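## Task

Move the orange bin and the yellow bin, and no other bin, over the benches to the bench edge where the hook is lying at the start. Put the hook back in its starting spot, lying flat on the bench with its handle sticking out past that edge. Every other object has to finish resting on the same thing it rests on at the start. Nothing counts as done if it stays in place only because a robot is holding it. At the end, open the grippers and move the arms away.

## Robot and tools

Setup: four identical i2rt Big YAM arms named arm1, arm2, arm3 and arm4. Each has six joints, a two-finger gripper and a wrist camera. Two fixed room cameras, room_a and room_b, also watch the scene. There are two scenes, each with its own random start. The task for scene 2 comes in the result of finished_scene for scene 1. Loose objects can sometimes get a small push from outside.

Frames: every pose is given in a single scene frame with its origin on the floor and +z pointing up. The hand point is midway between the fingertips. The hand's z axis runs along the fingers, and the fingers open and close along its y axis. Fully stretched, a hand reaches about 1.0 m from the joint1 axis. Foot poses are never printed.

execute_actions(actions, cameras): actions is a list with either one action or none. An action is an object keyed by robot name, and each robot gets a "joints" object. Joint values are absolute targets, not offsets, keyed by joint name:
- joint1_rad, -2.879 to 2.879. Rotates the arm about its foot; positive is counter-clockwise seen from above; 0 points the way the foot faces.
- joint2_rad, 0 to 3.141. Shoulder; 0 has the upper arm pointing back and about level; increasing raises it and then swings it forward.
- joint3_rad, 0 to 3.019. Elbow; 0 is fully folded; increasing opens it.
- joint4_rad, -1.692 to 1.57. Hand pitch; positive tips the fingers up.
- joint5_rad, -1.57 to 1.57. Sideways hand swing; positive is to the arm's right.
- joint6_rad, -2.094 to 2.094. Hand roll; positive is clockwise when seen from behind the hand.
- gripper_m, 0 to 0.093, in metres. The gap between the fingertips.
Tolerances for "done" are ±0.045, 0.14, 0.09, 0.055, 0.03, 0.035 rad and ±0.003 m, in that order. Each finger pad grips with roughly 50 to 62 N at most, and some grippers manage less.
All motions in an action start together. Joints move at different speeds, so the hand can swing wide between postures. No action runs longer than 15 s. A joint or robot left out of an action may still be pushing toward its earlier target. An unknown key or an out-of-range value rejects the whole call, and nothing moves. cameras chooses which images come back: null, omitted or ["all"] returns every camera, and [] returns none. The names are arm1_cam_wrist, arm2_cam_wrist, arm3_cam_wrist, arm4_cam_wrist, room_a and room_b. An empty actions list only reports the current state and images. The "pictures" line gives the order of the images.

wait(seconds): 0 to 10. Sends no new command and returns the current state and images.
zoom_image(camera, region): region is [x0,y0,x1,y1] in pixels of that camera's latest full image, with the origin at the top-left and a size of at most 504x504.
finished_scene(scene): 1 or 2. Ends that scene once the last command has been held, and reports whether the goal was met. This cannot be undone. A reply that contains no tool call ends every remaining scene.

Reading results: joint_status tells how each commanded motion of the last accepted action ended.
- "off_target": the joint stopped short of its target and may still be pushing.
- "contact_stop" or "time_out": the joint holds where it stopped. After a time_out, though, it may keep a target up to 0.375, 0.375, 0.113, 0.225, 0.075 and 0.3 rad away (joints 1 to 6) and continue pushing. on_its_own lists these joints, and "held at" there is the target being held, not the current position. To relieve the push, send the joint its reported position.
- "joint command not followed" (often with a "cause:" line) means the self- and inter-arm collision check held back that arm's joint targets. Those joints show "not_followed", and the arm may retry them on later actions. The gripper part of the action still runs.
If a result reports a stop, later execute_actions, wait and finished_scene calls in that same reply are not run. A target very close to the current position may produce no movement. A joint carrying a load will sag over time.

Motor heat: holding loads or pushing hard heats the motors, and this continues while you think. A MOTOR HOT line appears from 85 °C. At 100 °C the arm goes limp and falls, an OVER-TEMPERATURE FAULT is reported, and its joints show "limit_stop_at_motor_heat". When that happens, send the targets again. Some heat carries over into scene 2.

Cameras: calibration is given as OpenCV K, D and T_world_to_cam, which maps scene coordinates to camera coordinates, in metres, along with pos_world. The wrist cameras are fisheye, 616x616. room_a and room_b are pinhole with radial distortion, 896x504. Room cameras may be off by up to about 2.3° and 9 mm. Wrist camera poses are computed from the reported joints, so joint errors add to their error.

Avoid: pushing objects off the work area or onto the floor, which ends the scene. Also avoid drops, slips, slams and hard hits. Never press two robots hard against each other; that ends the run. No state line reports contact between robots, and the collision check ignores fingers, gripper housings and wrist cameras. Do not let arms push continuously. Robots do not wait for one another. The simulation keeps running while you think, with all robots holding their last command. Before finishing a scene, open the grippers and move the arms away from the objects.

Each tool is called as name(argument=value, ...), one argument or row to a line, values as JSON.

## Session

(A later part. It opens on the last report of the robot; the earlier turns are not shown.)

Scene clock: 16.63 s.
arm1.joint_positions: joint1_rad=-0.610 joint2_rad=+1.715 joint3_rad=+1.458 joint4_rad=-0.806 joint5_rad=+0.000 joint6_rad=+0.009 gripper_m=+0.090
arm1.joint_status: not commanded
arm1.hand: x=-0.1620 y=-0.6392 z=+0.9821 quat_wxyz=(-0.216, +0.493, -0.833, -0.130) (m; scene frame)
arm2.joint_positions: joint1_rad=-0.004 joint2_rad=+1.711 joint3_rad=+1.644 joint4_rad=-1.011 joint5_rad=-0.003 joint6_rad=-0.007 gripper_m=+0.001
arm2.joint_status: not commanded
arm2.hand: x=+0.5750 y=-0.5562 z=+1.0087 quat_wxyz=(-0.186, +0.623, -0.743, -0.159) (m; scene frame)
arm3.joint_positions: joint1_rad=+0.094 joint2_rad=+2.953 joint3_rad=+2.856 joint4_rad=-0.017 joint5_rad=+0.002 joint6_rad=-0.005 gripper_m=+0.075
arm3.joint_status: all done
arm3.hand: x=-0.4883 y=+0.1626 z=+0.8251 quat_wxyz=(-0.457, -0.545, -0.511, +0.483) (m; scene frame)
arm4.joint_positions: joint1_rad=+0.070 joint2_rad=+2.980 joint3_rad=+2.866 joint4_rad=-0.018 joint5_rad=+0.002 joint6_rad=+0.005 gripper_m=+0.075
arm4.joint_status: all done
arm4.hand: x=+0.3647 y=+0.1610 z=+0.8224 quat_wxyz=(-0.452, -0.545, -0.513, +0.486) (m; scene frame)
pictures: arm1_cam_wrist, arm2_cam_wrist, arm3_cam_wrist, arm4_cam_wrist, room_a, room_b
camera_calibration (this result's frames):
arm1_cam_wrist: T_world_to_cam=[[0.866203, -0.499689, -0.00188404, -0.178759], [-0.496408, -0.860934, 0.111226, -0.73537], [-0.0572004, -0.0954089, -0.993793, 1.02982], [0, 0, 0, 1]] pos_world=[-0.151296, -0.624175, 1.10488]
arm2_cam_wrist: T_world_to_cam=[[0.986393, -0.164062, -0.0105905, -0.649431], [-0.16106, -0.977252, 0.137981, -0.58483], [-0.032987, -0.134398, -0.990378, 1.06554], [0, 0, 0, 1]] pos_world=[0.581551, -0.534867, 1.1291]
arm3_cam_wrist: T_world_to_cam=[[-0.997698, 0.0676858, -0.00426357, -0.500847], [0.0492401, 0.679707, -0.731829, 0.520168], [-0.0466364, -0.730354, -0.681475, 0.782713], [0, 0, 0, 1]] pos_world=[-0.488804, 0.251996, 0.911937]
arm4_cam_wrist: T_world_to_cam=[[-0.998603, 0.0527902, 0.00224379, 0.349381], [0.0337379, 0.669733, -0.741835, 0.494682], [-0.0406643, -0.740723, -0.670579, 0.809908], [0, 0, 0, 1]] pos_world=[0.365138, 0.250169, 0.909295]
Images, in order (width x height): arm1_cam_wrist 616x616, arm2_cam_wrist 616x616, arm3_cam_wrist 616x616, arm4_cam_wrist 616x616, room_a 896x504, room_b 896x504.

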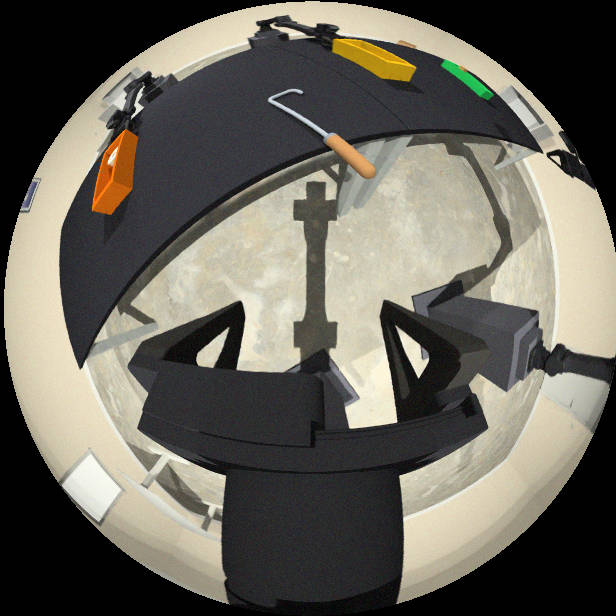

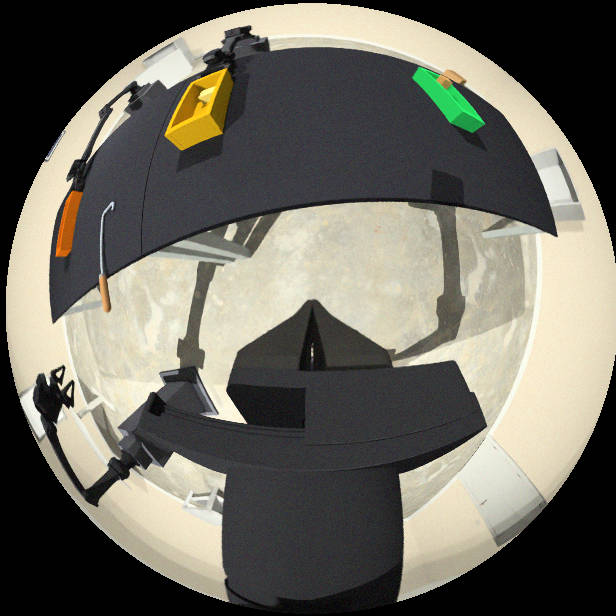

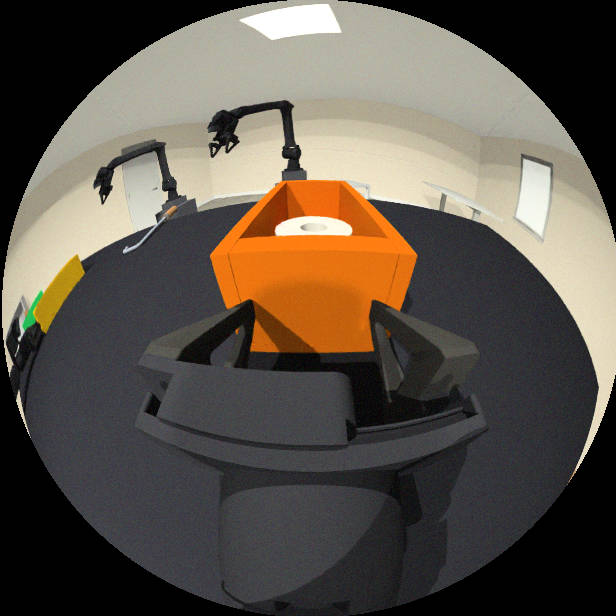

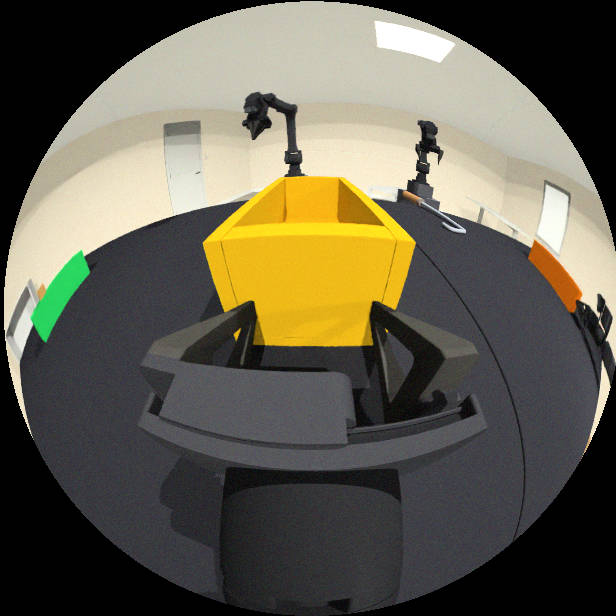

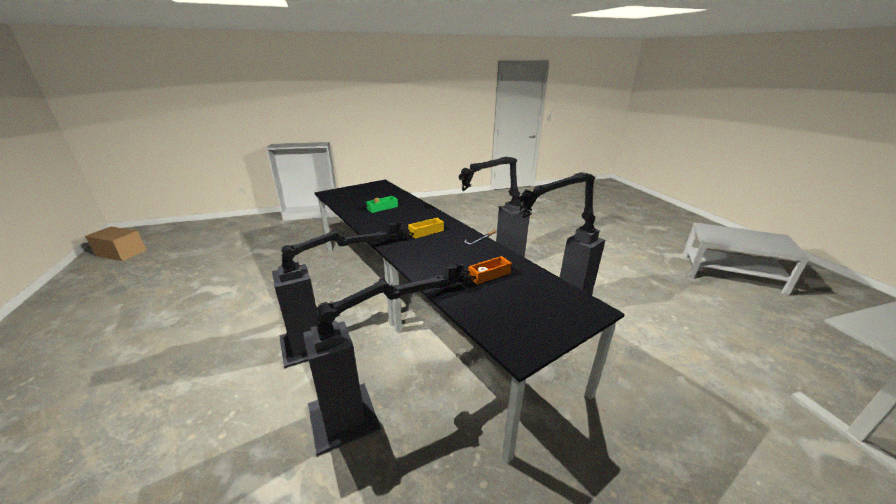

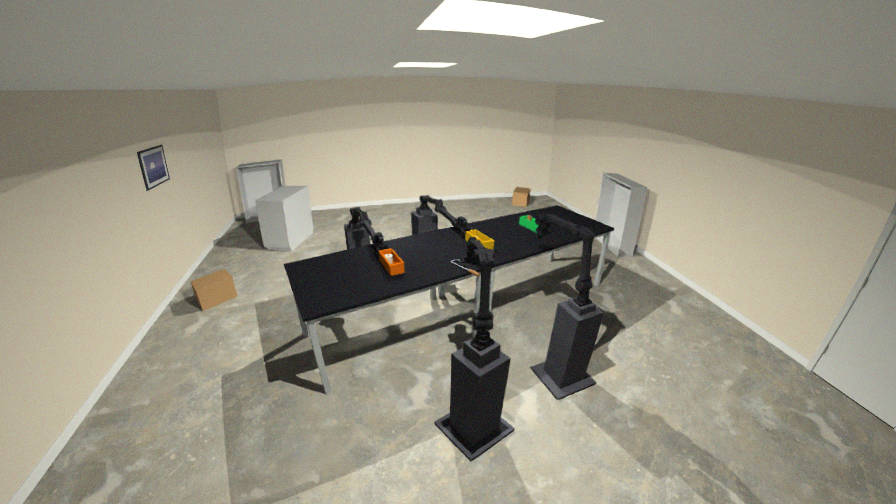

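execute_actions(
  actions=[
    {"arm1":{"joints":{"joint1_rad":-1.01,"joint2_rad":2.5,"joint3_rad":1.7,"joint4_rad":0.85,"joint5_rad":-0.93}},"arm2":{"joints":{"joint2_rad":1.2,"joint3_rad":1.3,"joint4_rad":-0.6,"gripper_m":0.09}},"arm3":{"joints":{"joint2_rad":1.3,"joint3_rad":1.6,"joint4_rad":-0.8}},"arm4":{"joints":{"joint2_rad":1.3,"joint3_rad":1.6,"joint4_rad":-0.8}}},
  ],
  cameras=["arm1_cam_wrist","room_b"],
)

Scene clock: 19.33 s.
arm1.joint_positions: joint1_rad=-1.005 joint2_rad=+2.499 joint3_rad=+1.682 joint4_rad=+0.828 joint5_rad=-0.927 joint6_rad=+0.008 gripper_m=+0.090
arm1.joint_status: all done
arm1.hand: x=+0.0757 y=-0.5824 z=+0.8246 quat_wxyz=(-0.492, +0.508, -0.488, -0.511) (m; scene frame)
arm2.joint_positions: joint1_rad=-0.004 joint2_rad=+1.197 joint3_rad=+1.300 joint4_rad=-0.623 joint5_rad=-0.003 joint6_rad=-0.007 gripper_m=+0.090
arm2.joint_status: all done
arm2.hand: x=+0.5579 y=-0.6542 z=+1.1792 quat_wxyz=(-0.385, +0.555, -0.663, -0.323) (m; scene frame)
arm3.joint_positions: joint1_rad=+0.094 joint2_rad=+1.290 joint3_rad=+1.602 joint4_rad=-0.784 joint5_rad=+0.002 joint6_rad=-0.005 gripper_m=+0.075
arm3.joint_status: all done
arm3.hand: x=-0.4654 y=+0.6271 z=+1.2749 quat_wxyz=(-0.359, -0.622, -0.585, +0.377) (m; scene frame)
arm4.joint_positions: joint1_rad=+0.070 joint2_rad=+1.283 joint3_rad=+1.604 joint4_rad=-0.786 joint5_rad=+0.002 joint6_rad=+0.005 gripper_m=+0.075
arm4.joint_status: all done
arm4.hand: x=+0.3994 y=+0.6338 z=+1.2913 quat_wxyz=(-0.361, -0.618, -0.580, +0.389) (m; scene frame)
pictures: arm1_cam_wrist, room_b
camera_calibration (this result's frames):
arm1_cam_wrist: T_world_to_cam=[[0.999506, 0.0263394, -0.0171422, -0.0477023], [0.00114874, -0.575728, -0.817641, 0.343434], [-0.0314054, 0.817217, -0.575474, 1.07692], [0, 0, 0, 1]] pos_world=[0.0811052, -0.681092, 0.899725]
Images, in order (width x height): arm1_cam_wrist 616x616, room_b 896x504.

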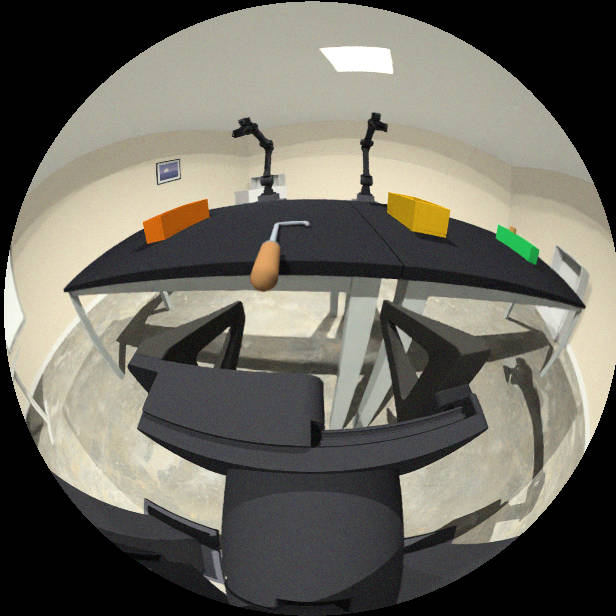

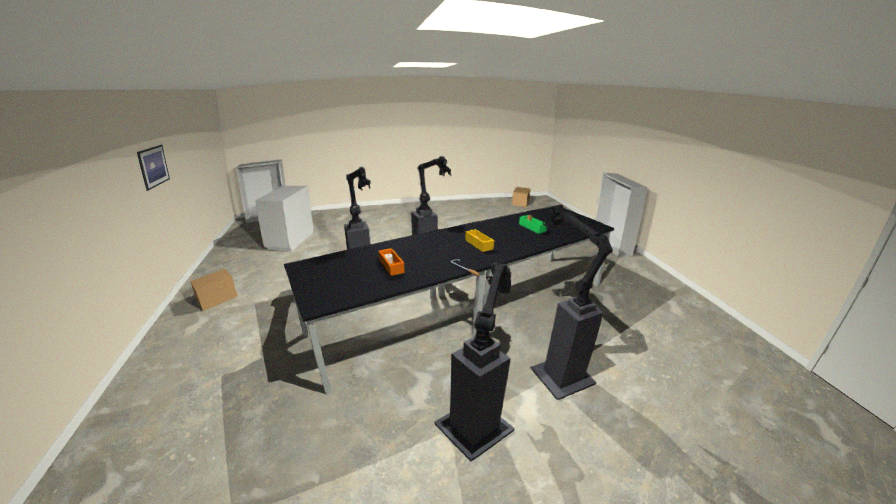

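execute_actions(
  actions=[
    {"arm1":{"joints":{"joint1_rad":-0.925,"joint2_rad":2.555,"joint3_rad":1.75,"joint4_rad":0.83,"joint5_rad":-0.94}}},
  ],
  cameras=["arm1_cam_wrist"],
)

execute_actions(
  actions=[
    {"arm1":{"joints":{"joint1_rad":-0.85,"joint2_rad":2.645,"joint3_rad":1.96,"joint4_rad":0.70,"joint5_rad":-0.865}}},
  ],
  cameras=["arm1_cam_wrist","arm2_cam_wrist"],
)

Scene clock: 21.03 s.
arm1.joint_positions: joint1_rad=-0.915 joint2_rad=+2.550 joint3_rad=+1.704 joint4_rad=+0.828 joint5_rad=-0.938 joint6_rad=+0.008 gripper_m=+0.090
arm1.joint_status: all done
arm1.hand: x=+0.0170 y=-0.5367 z=+0.7944 quat_wxyz=(-0.456, +0.531, -0.472, -0.536) (m; scene frame)
arm2.joint_positions: joint1_rad=-0.004 joint2_rad=+1.197 joint3_rad=+1.300 joint4_rad=-0.623 joint5_rad=-0.003 joint6_rad=-0.007 gripper_m=+0.090
arm2.joint_status: not commanded
arm2.hand: x=+0.5579 y=-0.6542 z=+1.1792 quat_wxyz=(-0.385, +0.555, -0.663, -0.323) (m; scene frame)
arm3.joint_positions: joint1_rad=+0.094 joint2_rad=+1.290 joint3_rad=+1.602 joint4_rad=-0.784 joint5_rad=+0.002 joint6_rad=-0.005 gripper_m=+0.075
arm3.joint_status: not commanded
arm3.hand: x=-0.4654 y=+0.6271 z=+1.2749 quat_wxyz=(-0.359, -0.622, -0.585, +0.377) (m; scene frame)
arm4.joint_positions: joint1_rad=+0.070 joint2_rad=+1.283 joint3_rad=+1.604 joint4_rad=-0.786 joint5_rad=+0.002 joint6_rad=+0.005 gripper_m=+0.075
arm4.joint_status: not commanded
arm4.hand: x=+0.3994 y=+0.6338 z=+1.2913 quat_wxyz=(-0.361, -0.618, -0.580, +0.389) (m; scene frame)
pictures: arm1_cam_wrist
camera_calibration (this result's frames):
arm1_cam_wrist: T_world_to_cam=[[0.99126, 0.125751, -0.0398704, 0.0808223], [0.0422632, -0.589017, -0.807014, 0.32881], [-0.124968, 0.798276, -0.589184, 1.02272], [0, 0, 0, 1]] pos_world=[0.0337944, -0.632902, 0.871147]
Images, in order (width x height): arm1_cam_wrist 616x616.

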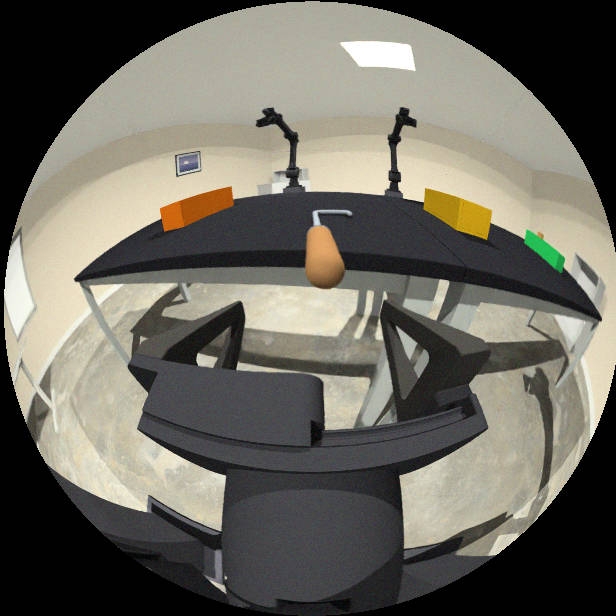

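Scene clock: 22.00 s.
arm1.joint_positions: joint1_rad=-0.845 joint2_rad=+2.647 joint3_rad=+1.911 joint4_rad=+0.711 joint5_rad=-0.868 joint6_rad=+0.008 gripper_m=+0.090
arm1.joint_status: all done
arm1.hand: x=+0.0102 y=-0.4705 z=+0.7878 quat_wxyz=(-0.453, +0.531, -0.475, -0.535) (m; scene frame)
arm2.joint_positions: joint1_rad=-0.004 joint2_rad=+1.197 joint3_rad=+1.300 joint4_rad=-0.623 joint5_rad=-0.003 joint6_rad=-0.007 gripper_m=+0.090
arm2.joint_status: not commanded
arm2.hand: x=+0.5579 y=-0.6542 z=+1.1792 quat_wxyz=(-0.385, +0.555, -0.663, -0.323) (m; scene frame)
arm3.joint_positions: joint1_rad=+0.094 joint2_rad=+1.290 joint3_rad=+1.602 joint4_rad=-0.784 joint5_rad=+0.002 joint6_rad=-0.005 gripper_m=+0.075
arm3.joint_status: not commanded
arm3.hand: x=-0.4654 y=+0.6271 z=+1.2749 quat_wxyz=(-0.359, -0.622, -0.585, +0.377) (m; scene frame)
arm4.joint_positions: joint1_rad=+0.070 joint2_rad=+1.283 joint3_rad=+1.604 joint4_rad=-0.786 joint5_rad=+0.002 joint6_rad=+0.005 gripper_m=+0.075
arm4.joint_status: not commanded
arm4.hand: x=+0.3994 y=+0.6338 z=+1.2913 quat_wxyz=(-0.361, -0.618, -0.580, +0.389) (m; scene frame)
pictures: arm1_cam_wrist, arm2_cam_wrist
camera_calibration (this result's frames):
arm1_cam_wrist: T_world_to_cam=[[0.991081, 0.12549, -0.0448455, 0.08277], [0.0388989, -0.594286, -0.803313, 0.357428], [-0.127459, 0.794403, -0.593867, 0.966963], [0, 0, 0, 1]] pos_world=[0.0273126, -0.566131, 0.865085]
arm2_cam_wrist: T_world_to_cam=[[0.986427, -0.164198, -0.000989559, -0.658273], [-0.150378, -0.900949, -0.407034, -0.0202707], [0.0659428, 0.401658, -0.913412, 1.42544], [0, 0, 0, 1]] pos_world=[0.552292, -0.698889, 1.29311]
Images, in order (width x height): arm1_cam_wrist 616x616, arm2_cam_wrist 616x616.

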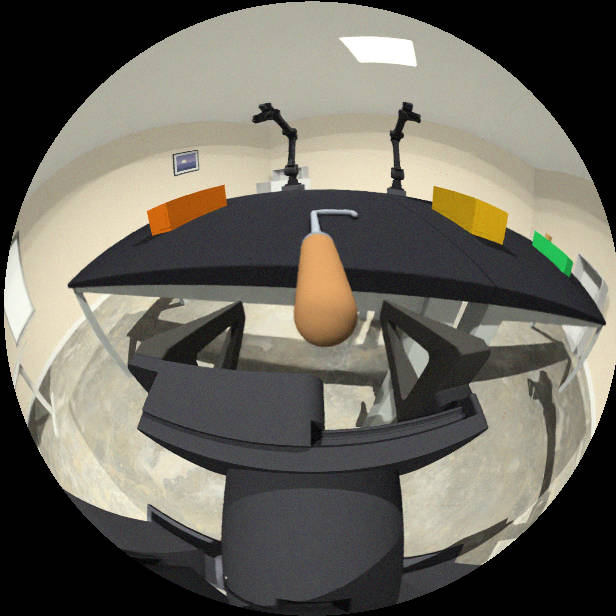

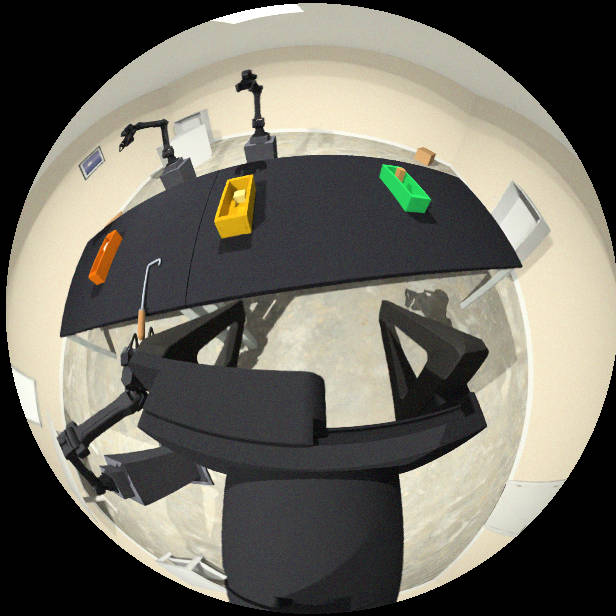

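execute_actions(
  actions=[
    {"arm1":{"joints":{"joint1_rad":-0.832,"joint2_rad":2.655,"joint3_rad":2.035,"joint4_rad":0.665,"joint5_rad":-0.84}}},
  ],
  cameras=["arm1_cam_wrist"],
)

Scene clock: 23.07 s.
arm1.joint_positions: joint1_rad=-0.845 joint2_rad=+2.652 joint3_rad=+1.988 joint4_rad=+0.676 joint5_rad=-0.844 joint6_rad=+0.008 gripper_m=+0.090
arm1.joint_status: all done
arm1.hand: x=+0.0263 y=-0.4560 z=+0.8142 quat_wxyz=(-0.473, +0.526, -0.468, -0.530) (m; scene frame)
arm2.joint_positions: joint1_rad=-0.004 joint2_rad=+1.197 joint3_rad=+1.300 joint4_rad=-0.623 joint5_rad=-0.003 joint6_rad=-0.007 gripper_m=+0.090
arm2.joint_status: not commanded
arm2.hand: x=+0.5579 y=-0.6542 z=+1.1792 quat_wxyz=(-0.385, +0.555, -0.663, -0.323) (m; scene frame)
arm3.joint_positions: joint1_rad=+0.094 joint2_rad=+1.290 joint3_rad=+1.602 joint4_rad=-0.784 joint5_rad=+0.002 joint6_rad=-0.005 gripper_m=+0.075
arm3.joint_status: not commanded
arm3.hand: x=-0.4654 y=+0.6271 z=+1.2749 quat_wxyz=(-0.359, -0.622, -0.585, +0.377) (m; scene frame)
arm4.joint_positions: joint1_rad=+0.070 joint2_rad=+1.283 joint3_rad=+1.604 joint4_rad=-0.786 joint5_rad=+0.002 joint6_rad=+0.005 gripper_m=+0.075
arm4.joint_status: not commanded
arm4.hand: x=+0.3994 y=+0.6338 z=+1.2913 quat_wxyz=(-0.361, -0.618, -0.580, +0.389) (m; scene frame)
pictures: arm1_cam_wrist
camera_calibration (this result's frames):
arm1_cam_wrist: T_world_to_cam=[[0.994562, 0.102866, -0.0162956, 0.0325309], [0.0457734, -0.572269, -0.818788, 0.409133], [-0.0935509, 0.813589, -0.573865, 0.964812], [0, 0, 0, 1]] pos_world=[0.0391776, -0.554172, 0.889195]
Images, in order (width x height): arm1_cam_wrist 616x616.

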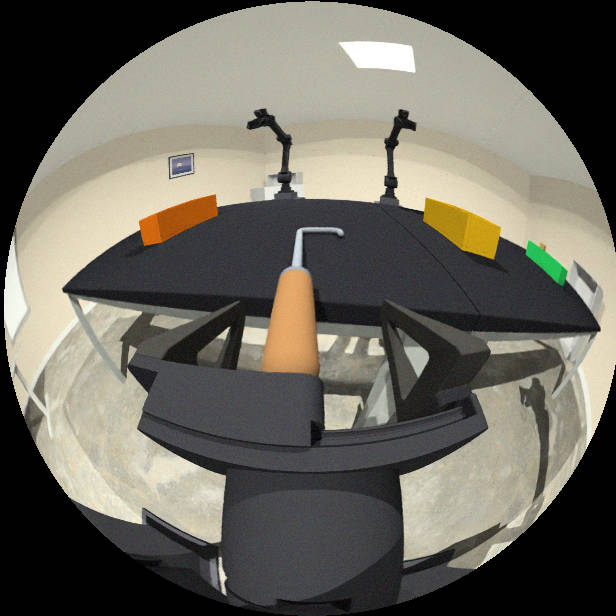

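execute_actions(
  actions=[
    {"arm1":{"joints":{"joint1_rad":-0.82,"joint2_rad":2.672,"gripper_m":0.06}}},
  ],
  cameras=["arm1_cam_wrist"],
)

Scene clock: 23.93 s.
arm1.joint_positions: joint1_rad=-0.829 joint2_rad=+2.656 joint3_rad=+1.988 joint4_rad=+0.676 joint5_rad=-0.844 joint6_rad=+0.008 gripper_m=+0.060
arm1.joint_status: all done
arm1.hand: x=+0.0147 y=-0.4489 z=+0.8110 quat_wxyz=(-0.468, +0.530, -0.465, -0.534) (m; scene frame)
arm2.joint_positions: joint1_rad=-0.004 joint2_rad=+1.197 joint3_rad=+1.300 joint4_rad=-0.623 joint5_rad=-0.003 joint6_rad=-0.007 gripper_m=+0.090
arm2.joint_status: not commanded
arm2.hand: x=+0.5579 y=-0.6542 z=+1.1792 quat_wxyz=(-0.385, +0.555, -0.663, -0.323) (m; scene frame)
arm3.joint_positions: joint1_rad=+0.094 joint2_rad=+1.290 joint3_rad=+1.602 joint4_rad=-0.784 joint5_rad=+0.002 joint6_rad=-0.005 gripper_m=+0.075
arm3.joint_status: not commanded
arm3.hand: x=-0.4654 y=+0.6271 z=+1.2749 quat_wxyz=(-0.359, -0.622, -0.585, +0.377) (m; scene frame)
arm4.joint_positions: joint1_rad=+0.070 joint2_rad=+1.283 joint3_rad=+1.604 joint4_rad=-0.786 joint5_rad=+0.002 joint6_rad=+0.005 gripper_m=+0.075
arm4.joint_status: not commanded
arm4.hand: x=+0.3994 y=+0.6338 z=+1.2913 quat_wxyz=(-0.361, -0.618, -0.580, +0.389) (m; scene frame)
pictures: arm1_cam_wrist
camera_calibration (this result's frames):
arm1_cam_wrist: T_world_to_cam=[[0.992832, 0.117979, -0.0191068, 0.0524195], [0.0524649, -0.573867, -0.817266, 0.408969], [-0.107385, 0.810406, -0.575944, 0.956591], [0, 0, 0, 1]] pos_world=[0.0292232, -0.546717, 0.88618]
Images, in order (width x height): arm1_cam_wrist 616x616.

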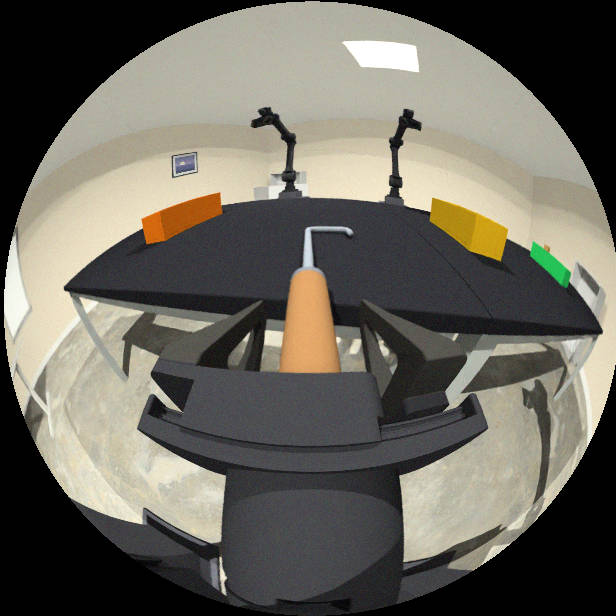

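execute_actions(
  actions=[
    {"arm1":{"joints":{"joint4_rad":0.635,"gripper_m":0.0}}},
  ],
  cameras=["arm1_cam_wrist"],
)

execute_actions(
  actions=[
    {"arm1":{"joints":{"joint2_rad":2.55,"joint4_rad":0.56}}},
  ],
  cameras=["arm1_cam_wrist","room_a"],
)

Scene clock: 24.80 s.
arm1.joint_positions: joint1_rad=-0.829 joint2_rad=+2.656 joint3_rad=+1.988 joint4_rad=+0.653 joint5_rad=-0.843 joint6_rad=+0.008 gripper_m=+0.029
arm1.joint_status: gripper_m off_target (ended at +0.029, target +0.000); the others done
arm1.hand: x=+0.0145 y=-0.4488 z=+0.8066 quat_wxyz=(-0.459, +0.530, -0.473, -0.533) (m; scene frame)
arm2.joint_positions: joint1_rad=-0.004 joint2_rad=+1.197 joint3_rad=+1.300 joint4_rad=-0.623 joint5_rad=-0.003 joint6_rad=-0.007 gripper_m=+0.090
arm2.joint_status: not commanded
arm2.hand: x=+0.5579 y=-0.6542 z=+1.1792 quat_wxyz=(-0.385, +0.555, -0.663, -0.323) (m; scene frame)
arm3.joint_positions: joint1_rad=+0.094 joint2_rad=+1.290 joint3_rad=+1.602 joint4_rad=-0.784 joint5_rad=+0.002 joint6_rad=-0.005 gripper_m=+0.075
arm3.joint_status: not commanded
arm3.hand: x=-0.4654 y=+0.6271 z=+1.2749 quat_wxyz=(-0.359, -0.622, -0.585, +0.377) (m; scene frame)
arm4.joint_positions: joint1_rad=+0.070 joint2_rad=+1.283 joint3_rad=+1.604 joint4_rad=-0.786 joint5_rad=+0.002 joint6_rad=+0.005 gripper_m=+0.075
arm4.joint_status: not commanded
arm4.hand: x=+0.3994 y=+0.6338 z=+1.2913 quat_wxyz=(-0.361, -0.618, -0.580, +0.389) (m; scene frame)
pictures: arm1_cam_wrist
camera_calibration (this result's frames):
arm1_cam_wrist: T_world_to_cam=[[0.992469, 0.11712, -0.0358976, 0.0656397], [0.040191, -0.588152, -0.807751, 0.391597], [-0.115717, 0.800225, -0.58843, 0.959519], [0, 0, 0, 1]] pos_world=[0.0301491, -0.5452, 0.883279]
Images, in order (width x height): arm1_cam_wrist 616x616.

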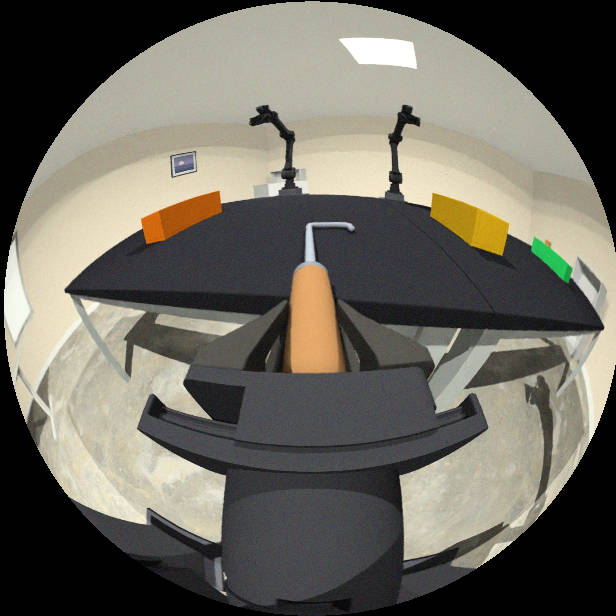

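Scene clock: 25.80 s.
arm1.joint_positions: joint1_rad=-0.829 joint2_rad=+2.594 joint3_rad=+1.989 joint4_rad=+0.556 joint5_rad=-0.842 joint6_rad=+0.002 gripper_m=+0.029
arm1.joint_status: all done
arm1.hand: x=+0.0184 y=-0.4443 z=+0.8408 quat_wxyz=(-0.448, +0.531, -0.484, -0.532) (m; scene frame)
arm2.joint_positions: joint1_rad=-0.004 joint2_rad=+1.197 joint3_rad=+1.300 joint4_rad=-0.623 joint5_rad=-0.003 joint6_rad=-0.007 gripper_m=+0.090
arm2.joint_status: not commanded
arm2.hand: x=+0.5579 y=-0.6542 z=+1.1792 quat_wxyz=(-0.385, +0.555, -0.663, -0.323) (m; scene frame)
arm3.joint_positions: joint1_rad=+0.094 joint2_rad=+1.290 joint3_rad=+1.602 joint4_rad=-0.784 joint5_rad=+0.002 joint6_rad=-0.005 gripper_m=+0.075
arm3.joint_status: not commanded
arm3.hand: x=-0.4654 y=+0.6271 z=+1.2749 quat_wxyz=(-0.359, -0.622, -0.585, +0.377) (m; scene frame)
arm4.joint_positions: joint1_rad=+0.070 joint2_rad=+1.283 joint3_rad=+1.604 joint4_rad=-0.786 joint5_rad=+0.002 joint6_rad=+0.005 gripper_m=+0.075
arm4.joint_status: not commanded
arm4.hand: x=+0.3994 y=+0.6338 z=+1.2913 quat_wxyz=(-0.361, -0.618, -0.580, +0.389) (m; scene frame)
pictures: arm1_cam_wrist, room_a
camera_calibration (this result's frames):
arm1_cam_wrist: T_world_to_cam=[[0.991697, 0.115659, -0.0562093, 0.0788999], [0.0261335, -0.609247, -0.79255, 0.399844], [-0.125911, 0.7845, -0.607211, 0.985553], [0, 0, 0, 1]] pos_world=[0.035398, -0.538688, 0.91977]
Images, in order (width x height): arm1_cam_wrist 616x616, room_a 896x504.

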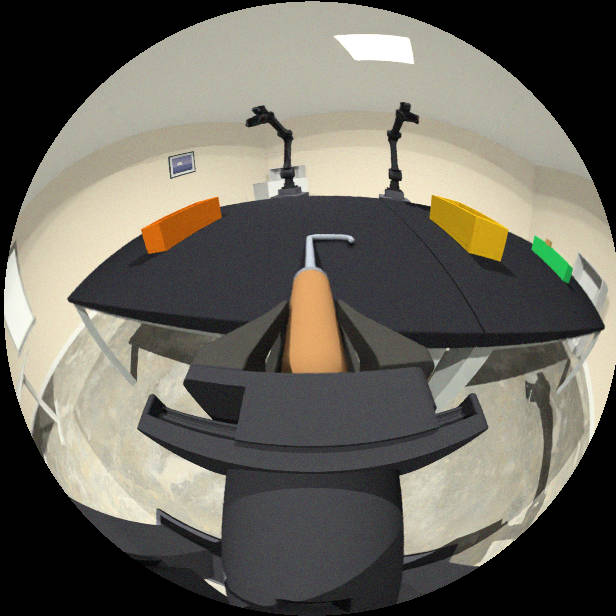

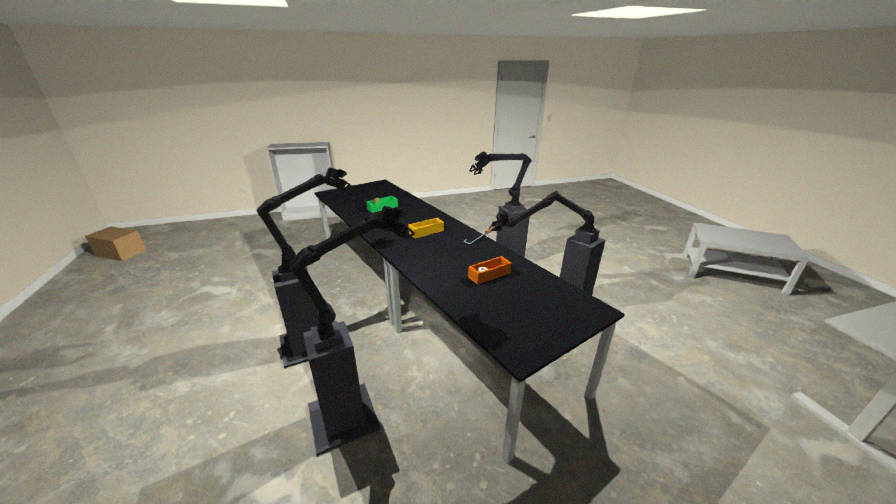

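execute_actions(
  actions=[
    {"arm1":{"joints":{"joint6_rad":0.7,"joint4_rad":0.6}}},
  ],
  cameras=["arm1_cam_wrist"],
)

execute_actions(
  actions=[
    {"arm1":{"joints":{"joint6_rad":1.57,"joint2_rad":2.5,"joint4_rad":0.57}}},
  ],
  cameras=["arm1_cam_wrist","room_a"],
)

Scene clock: 28.07 s.
arm1.joint_positions: joint1_rad=-0.829 joint2_rad=+2.587 joint3_rad=+1.989 joint4_rad=+0.577 joint5_rad=-0.838 joint6_rad=+0.674 gripper_m=+0.029
arm1.joint_status: all done
arm1.hand: x=+0.0196 y=-0.4436 z=+0.8512 quat_wxyz=(-0.259, +0.344, -0.623, -0.653) (m; scene frame)
arm2.joint_positions: joint1_rad=-0.004 joint2_rad=+1.197 joint3_rad=+1.300 joint4_rad=-0.623 joint5_rad=-0.003 joint6_rad=-0.007 gripper_m=+0.090
arm2.joint_status: not commanded
arm2.hand: x=+0.5579 y=-0.6542 z=+1.1792 quat_wxyz=(-0.385, +0.555, -0.663, -0.323) (m; scene frame)
arm3.joint_positions: joint1_rad=+0.094 joint2_rad=+1.290 joint3_rad=+1.602 joint4_rad=-0.784 joint5_rad=+0.002 joint6_rad=-0.005 gripper_m=+0.075
arm3.joint_status: not commanded
arm3.hand: x=-0.4654 y=+0.6271 z=+1.2749 quat_wxyz=(-0.359, -0.622, -0.585, +0.377) (m; scene frame)
arm4.joint_positions: joint1_rad=+0.070 joint2_rad=+1.283 joint3_rad=+1.604 joint4_rad=-0.786 joint5_rad=+0.002 joint6_rad=+0.005 gripper_m=+0.075
arm4.joint_status: not commanded
arm4.hand: x=+0.3994 y=+0.6338 z=+1.2913 quat_wxyz=(-0.361, -0.618, -0.580, +0.389) (m; scene frame)
pictures: arm1_cam_wrist
camera_calibration (this result's frames):
arm1_cam_wrist: T_world_to_cam=[[0.756837, 0.0741672, -0.649382, 0.569306], [-0.456045, -0.651802, -0.605952, 0.240157], [-0.46821, 0.754754, -0.459484, 0.859243], [0, 0, 0, 1]] pos_world=[0.0809567, -0.534206, 0.910029]
Images, in order (width x height): arm1_cam_wrist 616x616.

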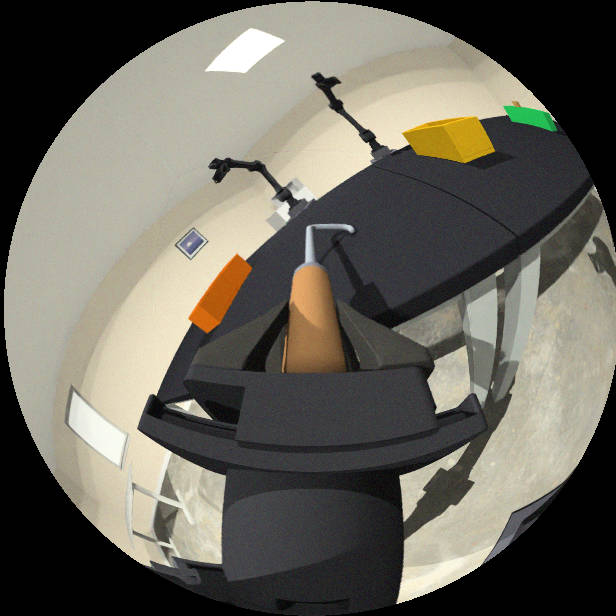

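Scene clock: 29.87 s.
arm1.joint_positions: joint1_rad=-0.829 joint2_rad=+2.557 joint3_rad=+1.989 joint4_rad=+0.560 joint5_rad=-0.838 joint6_rad=+1.553 gripper_m=+0.029
arm1.joint_status: all done
arm1.hand: x=+0.0209 y=-0.4422 z=+0.8742 quat_wxyz=(+0.040, +0.049, -0.707, -0.704) (m; scene frame)
arm2.joint_positions: joint1_rad=-0.004 joint2_rad=+1.197 joint3_rad=+1.300 joint4_rad=-0.623 joint5_rad=-0.003 joint6_rad=-0.007 gripper_m=+0.090
arm2.joint_status: not commanded
arm2.hand: x=+0.5579 y=-0.6542 z=+1.1792 quat_wxyz=(-0.385, +0.555, -0.663, -0.323) (m; scene frame)
arm3.joint_positions: joint1_rad=+0.094 joint2_rad=+1.290 joint3_rad=+1.602 joint4_rad=-0.784 joint5_rad=+0.002 joint6_rad=-0.005 gripper_m=+0.075
arm3.joint_status: not commanded
arm3.hand: x=-0.4654 y=+0.6271 z=+1.2749 quat_wxyz=(-0.359, -0.622, -0.585, +0.377) (m; scene frame)
arm4.joint_positions: joint1_rad=+0.070 joint2_rad=+1.283 joint3_rad=+1.604 joint4_rad=-0.786 joint5_rad=+0.002 joint6_rad=+0.005 gripper_m=+0.075
arm4.joint_status: not commanded
arm4.hand: x=+0.3994 y=+0.6338 z=+1.2913 quat_wxyz=(-0.361, -0.618, -0.580, +0.389) (m; scene frame)
pictures: arm1_cam_wrist, room_a
camera_calibration (this result's frames):
arm1_cam_wrist: T_world_to_cam=[[-0.00414016, -0.018165, -0.999826, 0.864633], [-0.734441, -0.678498, 0.0153683, -0.293477], [-0.67866, 0.734377, -0.0105321, 0.472224], [0, 0, 0, 1]] pos_world=[0.108518, -0.530209, 0.873967]
Images, in order (width x height): arm1_cam_wrist 616x616, room_a 896x504.

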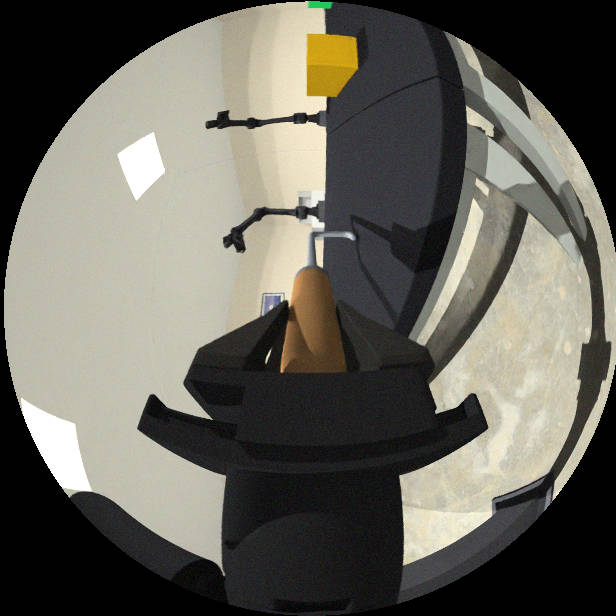

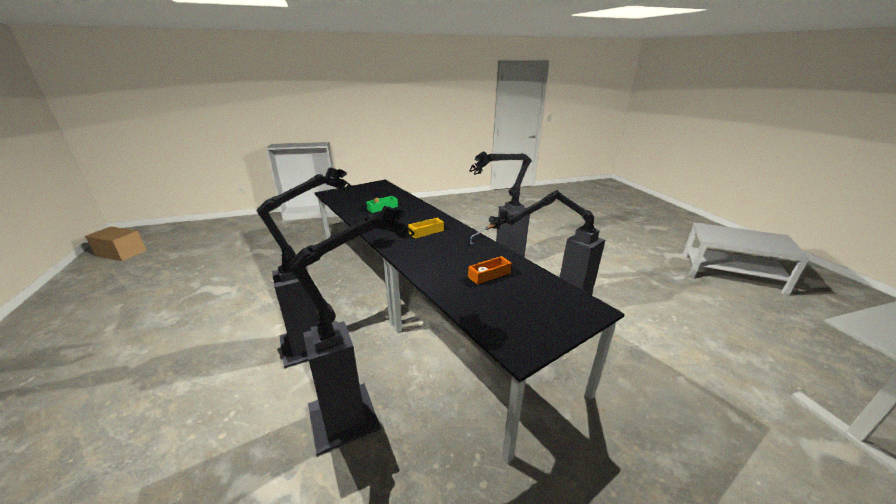

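execute_actions(
  actions=[
    {"arm1":{"joints":{"joint2_rad":2.25,"joint3_rad":1.8,"joint4_rad":0.75,"joint5_rad":-0.5}}},
  ],
  cameras=[],
)

execute_actions(
  actions=[
    {"arm1":{"joints":{"joint1_rad":-0.09,"joint3_rad":1.62,"joint4_rad":0.95,"joint5_rad":0}}},
  ],
  cameras=["arm1_cam_wrist","arm3_cam_wrist","room_a"],
)

Scene clock: 31.63 s.
arm1.joint_positions: joint1_rad=-0.828 joint2_rad=+2.282 joint3_rad=+1.788 joint4_rad=+0.710 joint5_rad=-0.504 joint6_rad=+1.554 gripper_m=+0.029
arm1.joint_status: all done
arm1.hand: x=+0.0478 y=-0.4786 z=+1.0381 quat_wxyz=(-0.123, -0.024, -0.637, -0.761) (m; scene frame)
arm2.joint_positions: joint1_rad=-0.004 joint2_rad=+1.197 joint3_rad=+1.300 joint4_rad=-0.623 joint5_rad=-0.003 joint6_rad=-0.007 gripper_m=+0.090
arm2.joint_status: not commanded
arm2.hand: x=+0.5579 y=-0.6542 z=+1.1792 quat_wxyz=(-0.385, +0.555, -0.663, -0.323) (m; scene frame)
arm3.joint_positions: joint1_rad=+0.094 joint2_rad=+1.290 joint3_rad=+1.602 joint4_rad=-0.784 joint5_rad=+0.002 joint6_rad=-0.005 gripper_m=+0.075
arm3.joint_status: not commanded
arm3.hand: x=-0.4654 y=+0.6271 z=+1.2749 quat_wxyz=(-0.359, -0.622, -0.585, +0.377) (m; scene frame)
arm4.joint_positions: joint1_rad=+0.070 joint2_rad=+1.283 joint3_rad=+1.604 joint4_rad=-0.786 joint5_rad=+0.002 joint6_rad=+0.005 gripper_m=+0.075
arm4.joint_status: not commanded
arm4.hand: x=+0.3994 y=+0.6338 z=+1.2913 quat_wxyz=(-0.361, -0.618, -0.580, +0.389) (m; scene frame)
pictures: none
No camera images: the call's "cameras" was empty. Leave "cameras" out to get every camera's image.

Scene clock: 34.40 s.
arm1.joint_positions: joint1_rad=-0.097 joint2_rad=+2.302 joint3_rad=+1.607 joint4_rad=+0.886 joint5_rad=+0.000 joint6_rad=+1.555 gripper_m=+0.029
arm1.joint_status: joint4_rad time_out (moved +0.177 of +0.240); the others done
arm1.on_its_own: joint4_rad reads +0.886 and still pushes toward +0.950 since a time_out
arm1.hand: x=-0.4784 y=-0.3361 z=+0.9673 quat_wxyz=(+0.001, +0.011, -0.636, -0.771) (m; scene frame)
arm2.joint_positions: joint1_rad=-0.004 joint2_rad=+1.197 joint3_rad=+1.300 joint4_rad=-0.623 joint5_rad=-0.003 joint6_rad=-0.007 gripper_m=+0.090
arm2.joint_status: not commanded
arm2.hand: x=+0.5579 y=-0.6542 z=+1.1792 quat_wxyz=(-0.385, +0.555, -0.663, -0.323) (m; scene frame)
arm3.joint_positions: joint1_rad=+0.094 joint2_rad=+1.290 joint3_rad=+1.602 joint4_rad=-0.784 joint5_rad=+0.002 joint6_rad=-0.005 gripper_m=+0.075
arm3.joint_status: not commanded
arm3.hand: x=-0.4654 y=+0.6271 z=+1.2749 quat_wxyz=(-0.359, -0.622, -0.585, +0.377) (m; scene frame)
arm4.joint_positions: joint1_rad=+0.070 joint2_rad=+1.283 joint3_rad=+1.604 joint4_rad=-0.786 joint5_rad=+0.002 joint6_rad=+0.005 gripper_m=+0.075
arm4.joint_status: not commanded
arm4.hand: x=+0.3994 y=+0.6338 z=+1.2913 quat_wxyz=(-0.361, -0.618, -0.580, +0.389) (m; scene frame)
pictures: arm1_cam_wrist, arm3_cam_wrist, room_a
camera_calibration (this result's frames):
arm1_cam_wrist: T_world_to_cam=[[-0.00512373, 0.177982, -0.98402, 1.00768], [-0.802571, -0.587749, -0.102129, -0.478088], [-0.596534, 0.789223, 0.145855, -0.0371036], [0, 0, 0, 1]] pos_world=[-0.40067, -0.431063, 0.948168]
arm3_cam_wrist: T_world_to_cam=[[-0.99788, 0.0650579, -0.00156634, -0.50945], [0.0589323, 0.89319, -0.445802, 0.0384545], [-0.0276039, -0.444949, -0.89513, 1.53179], [0, 0, 0, 1]] pos_world=[-0.468353, 0.680363, 1.38749]
Images, in order (width x height): arm1_cam_wrist 616x616, arm3_cam_wrist 616x616, room_a 896x504.

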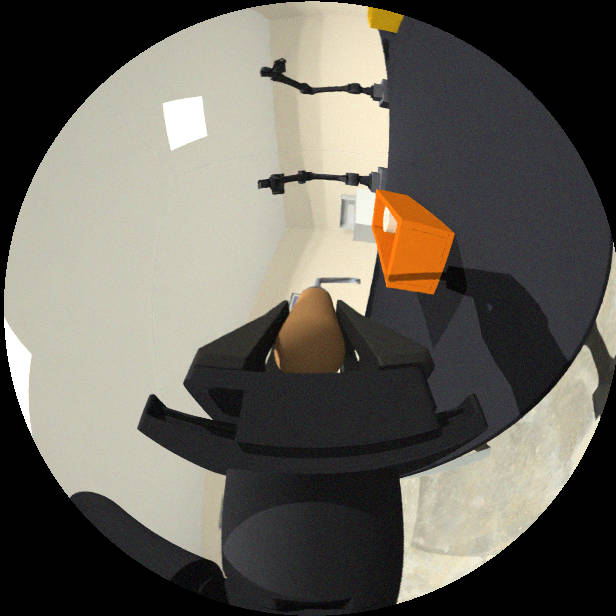

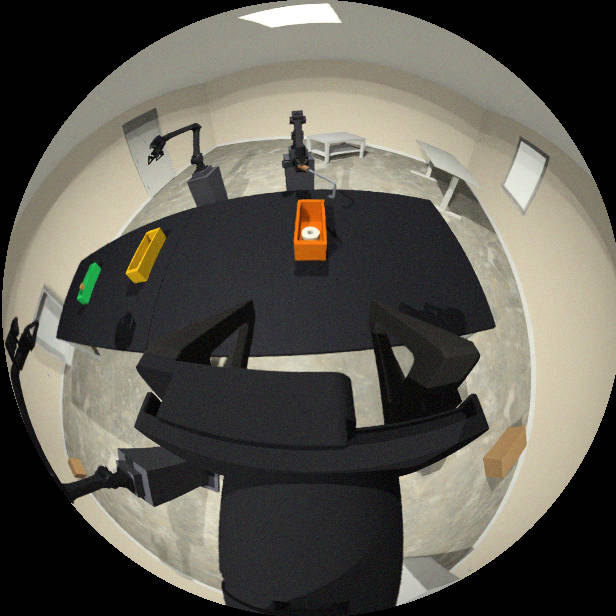

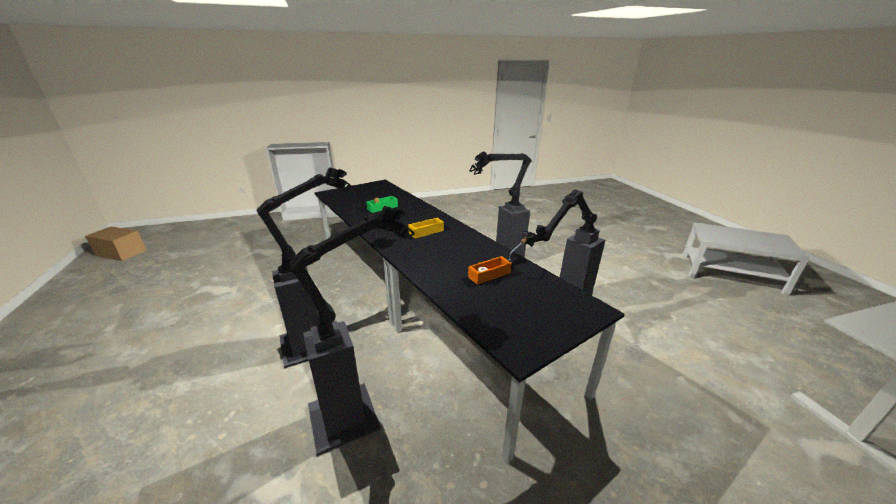

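execute_actions(
  actions=[
    {"arm1":{"joints":{"joint5_rad":0.2,"joint4_rad":0.88}}},
  ],
  cameras=["arm3_cam_wrist","arm2_cam_wrist","arm1_cam_wrist"],
)

Scene clock: 35.43 s.
arm1.joint_positions: joint1_rad=-0.096 joint2_rad=+2.302 joint3_rad=+1.607 joint4_rad=+0.859 joint5_rad=+0.198 joint6_rad=+1.555 gripper_m=+0.029
arm1.joint_status: all done
arm1.hand: x=-0.4455 y=-0.3375 z=+0.9601 quat_wxyz=(-0.062, -0.064, -0.645, -0.759) (m; scene frame)
arm2.joint_positions: joint1_rad=-0.004 joint2_rad=+1.197 joint3_rad=+1.300 joint4_rad=-0.623 joint5_rad=-0.003 joint6_rad=-0.007 gripper_m=+0.090
arm2.joint_status: not commanded
arm2.hand: x=+0.5579 y=-0.6542 z=+1.1792 quat_wxyz=(-0.385, +0.555, -0.663, -0.323) (m; scene frame)
arm3.joint_positions: joint1_rad=+0.094 joint2_rad=+1.290 joint3_rad=+1.602 joint4_rad=-0.784 joint5_rad=+0.002 joint6_rad=-0.005 gripper_m=+0.075
arm3.joint_status: not commanded
arm3.hand: x=-0.4654 y=+0.6271 z=+1.2749 quat_wxyz=(-0.359, -0.622, -0.585, +0.377) (m; scene frame)
arm4.joint_positions: joint1_rad=+0.070 joint2_rad=+1.283 joint3_rad=+1.604 joint4_rad=-0.786 joint5_rad=+0.002 joint6_rad=+0.005 gripper_m=+0.075
arm4.joint_status: not commanded
arm4.hand: x=+0.3994 y=+0.6338 z=+1.2913 quat_wxyz=(-0.361, -0.618, -0.580, +0.389) (m; scene frame)
pictures: arm1_cam_wrist, arm2_cam_wrist, arm3_cam_wrist
camera_calibration (this result's frames):
arm1_cam_wrist: T_world_to_cam=[[-0.00720847, 0.151442, -0.98844, 0.995392], [-0.903692, -0.424182, -0.0583996, -0.485127], [-0.428122, 0.892824, 0.139914, 0.100399], [0, 0, 0, 1]] pos_world=[-0.388247, -0.446164, 0.941506]
arm2_cam_wrist: T_world_to_cam=[[0.986427, -0.164198, -0.000989559, -0.658273], [-0.150378, -0.900949, -0.407034, -0.0202707], [0.0659428, 0.401658, -0.913412, 1.42544], [0, 0, 0, 1]] pos_world=[0.552292, -0.698889, 1.29311]
arm3_cam_wrist: T_world_to_cam=[[-0.99788, 0.0650579, -0.00156634, -0.50945], [0.0589323, 0.89319, -0.445802, 0.0384545], [-0.0276039, -0.444949, -0.89513, 1.53179], [0, 0, 0, 1]] pos_world=[-0.468353, 0.680363, 1.38749]
Images, in order (width x height): arm1_cam_wrist 616x616, arm2_cam_wrist 616x616, arm3_cam_wrist 616x616.

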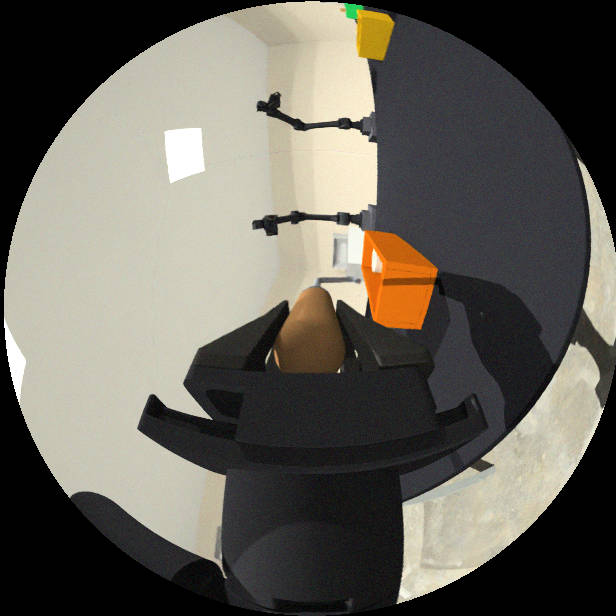

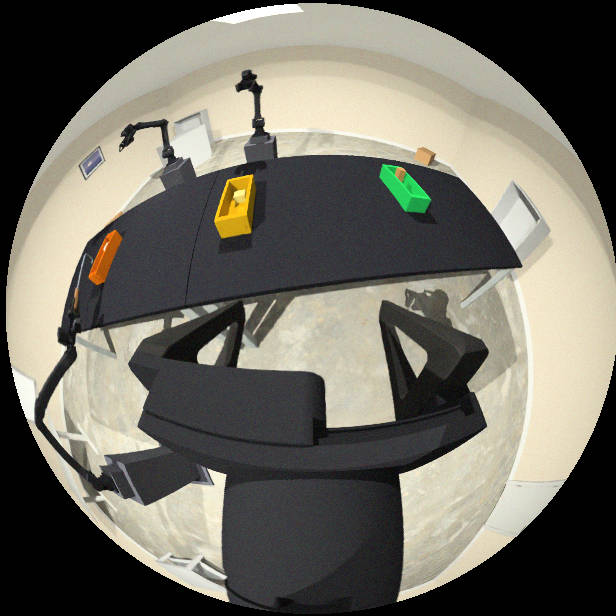

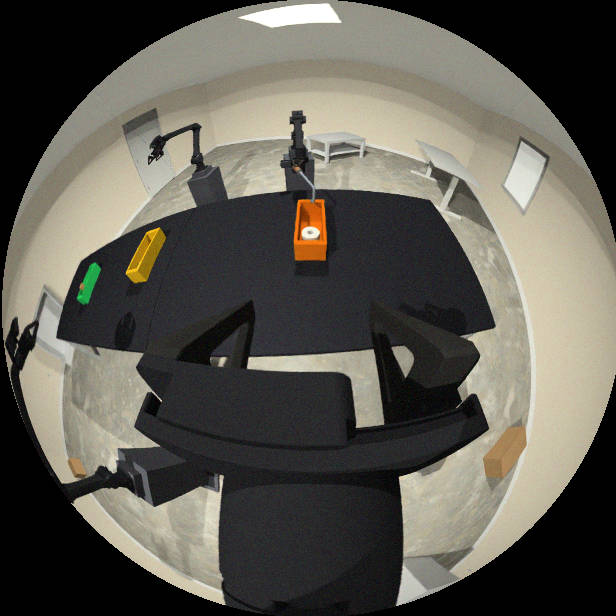

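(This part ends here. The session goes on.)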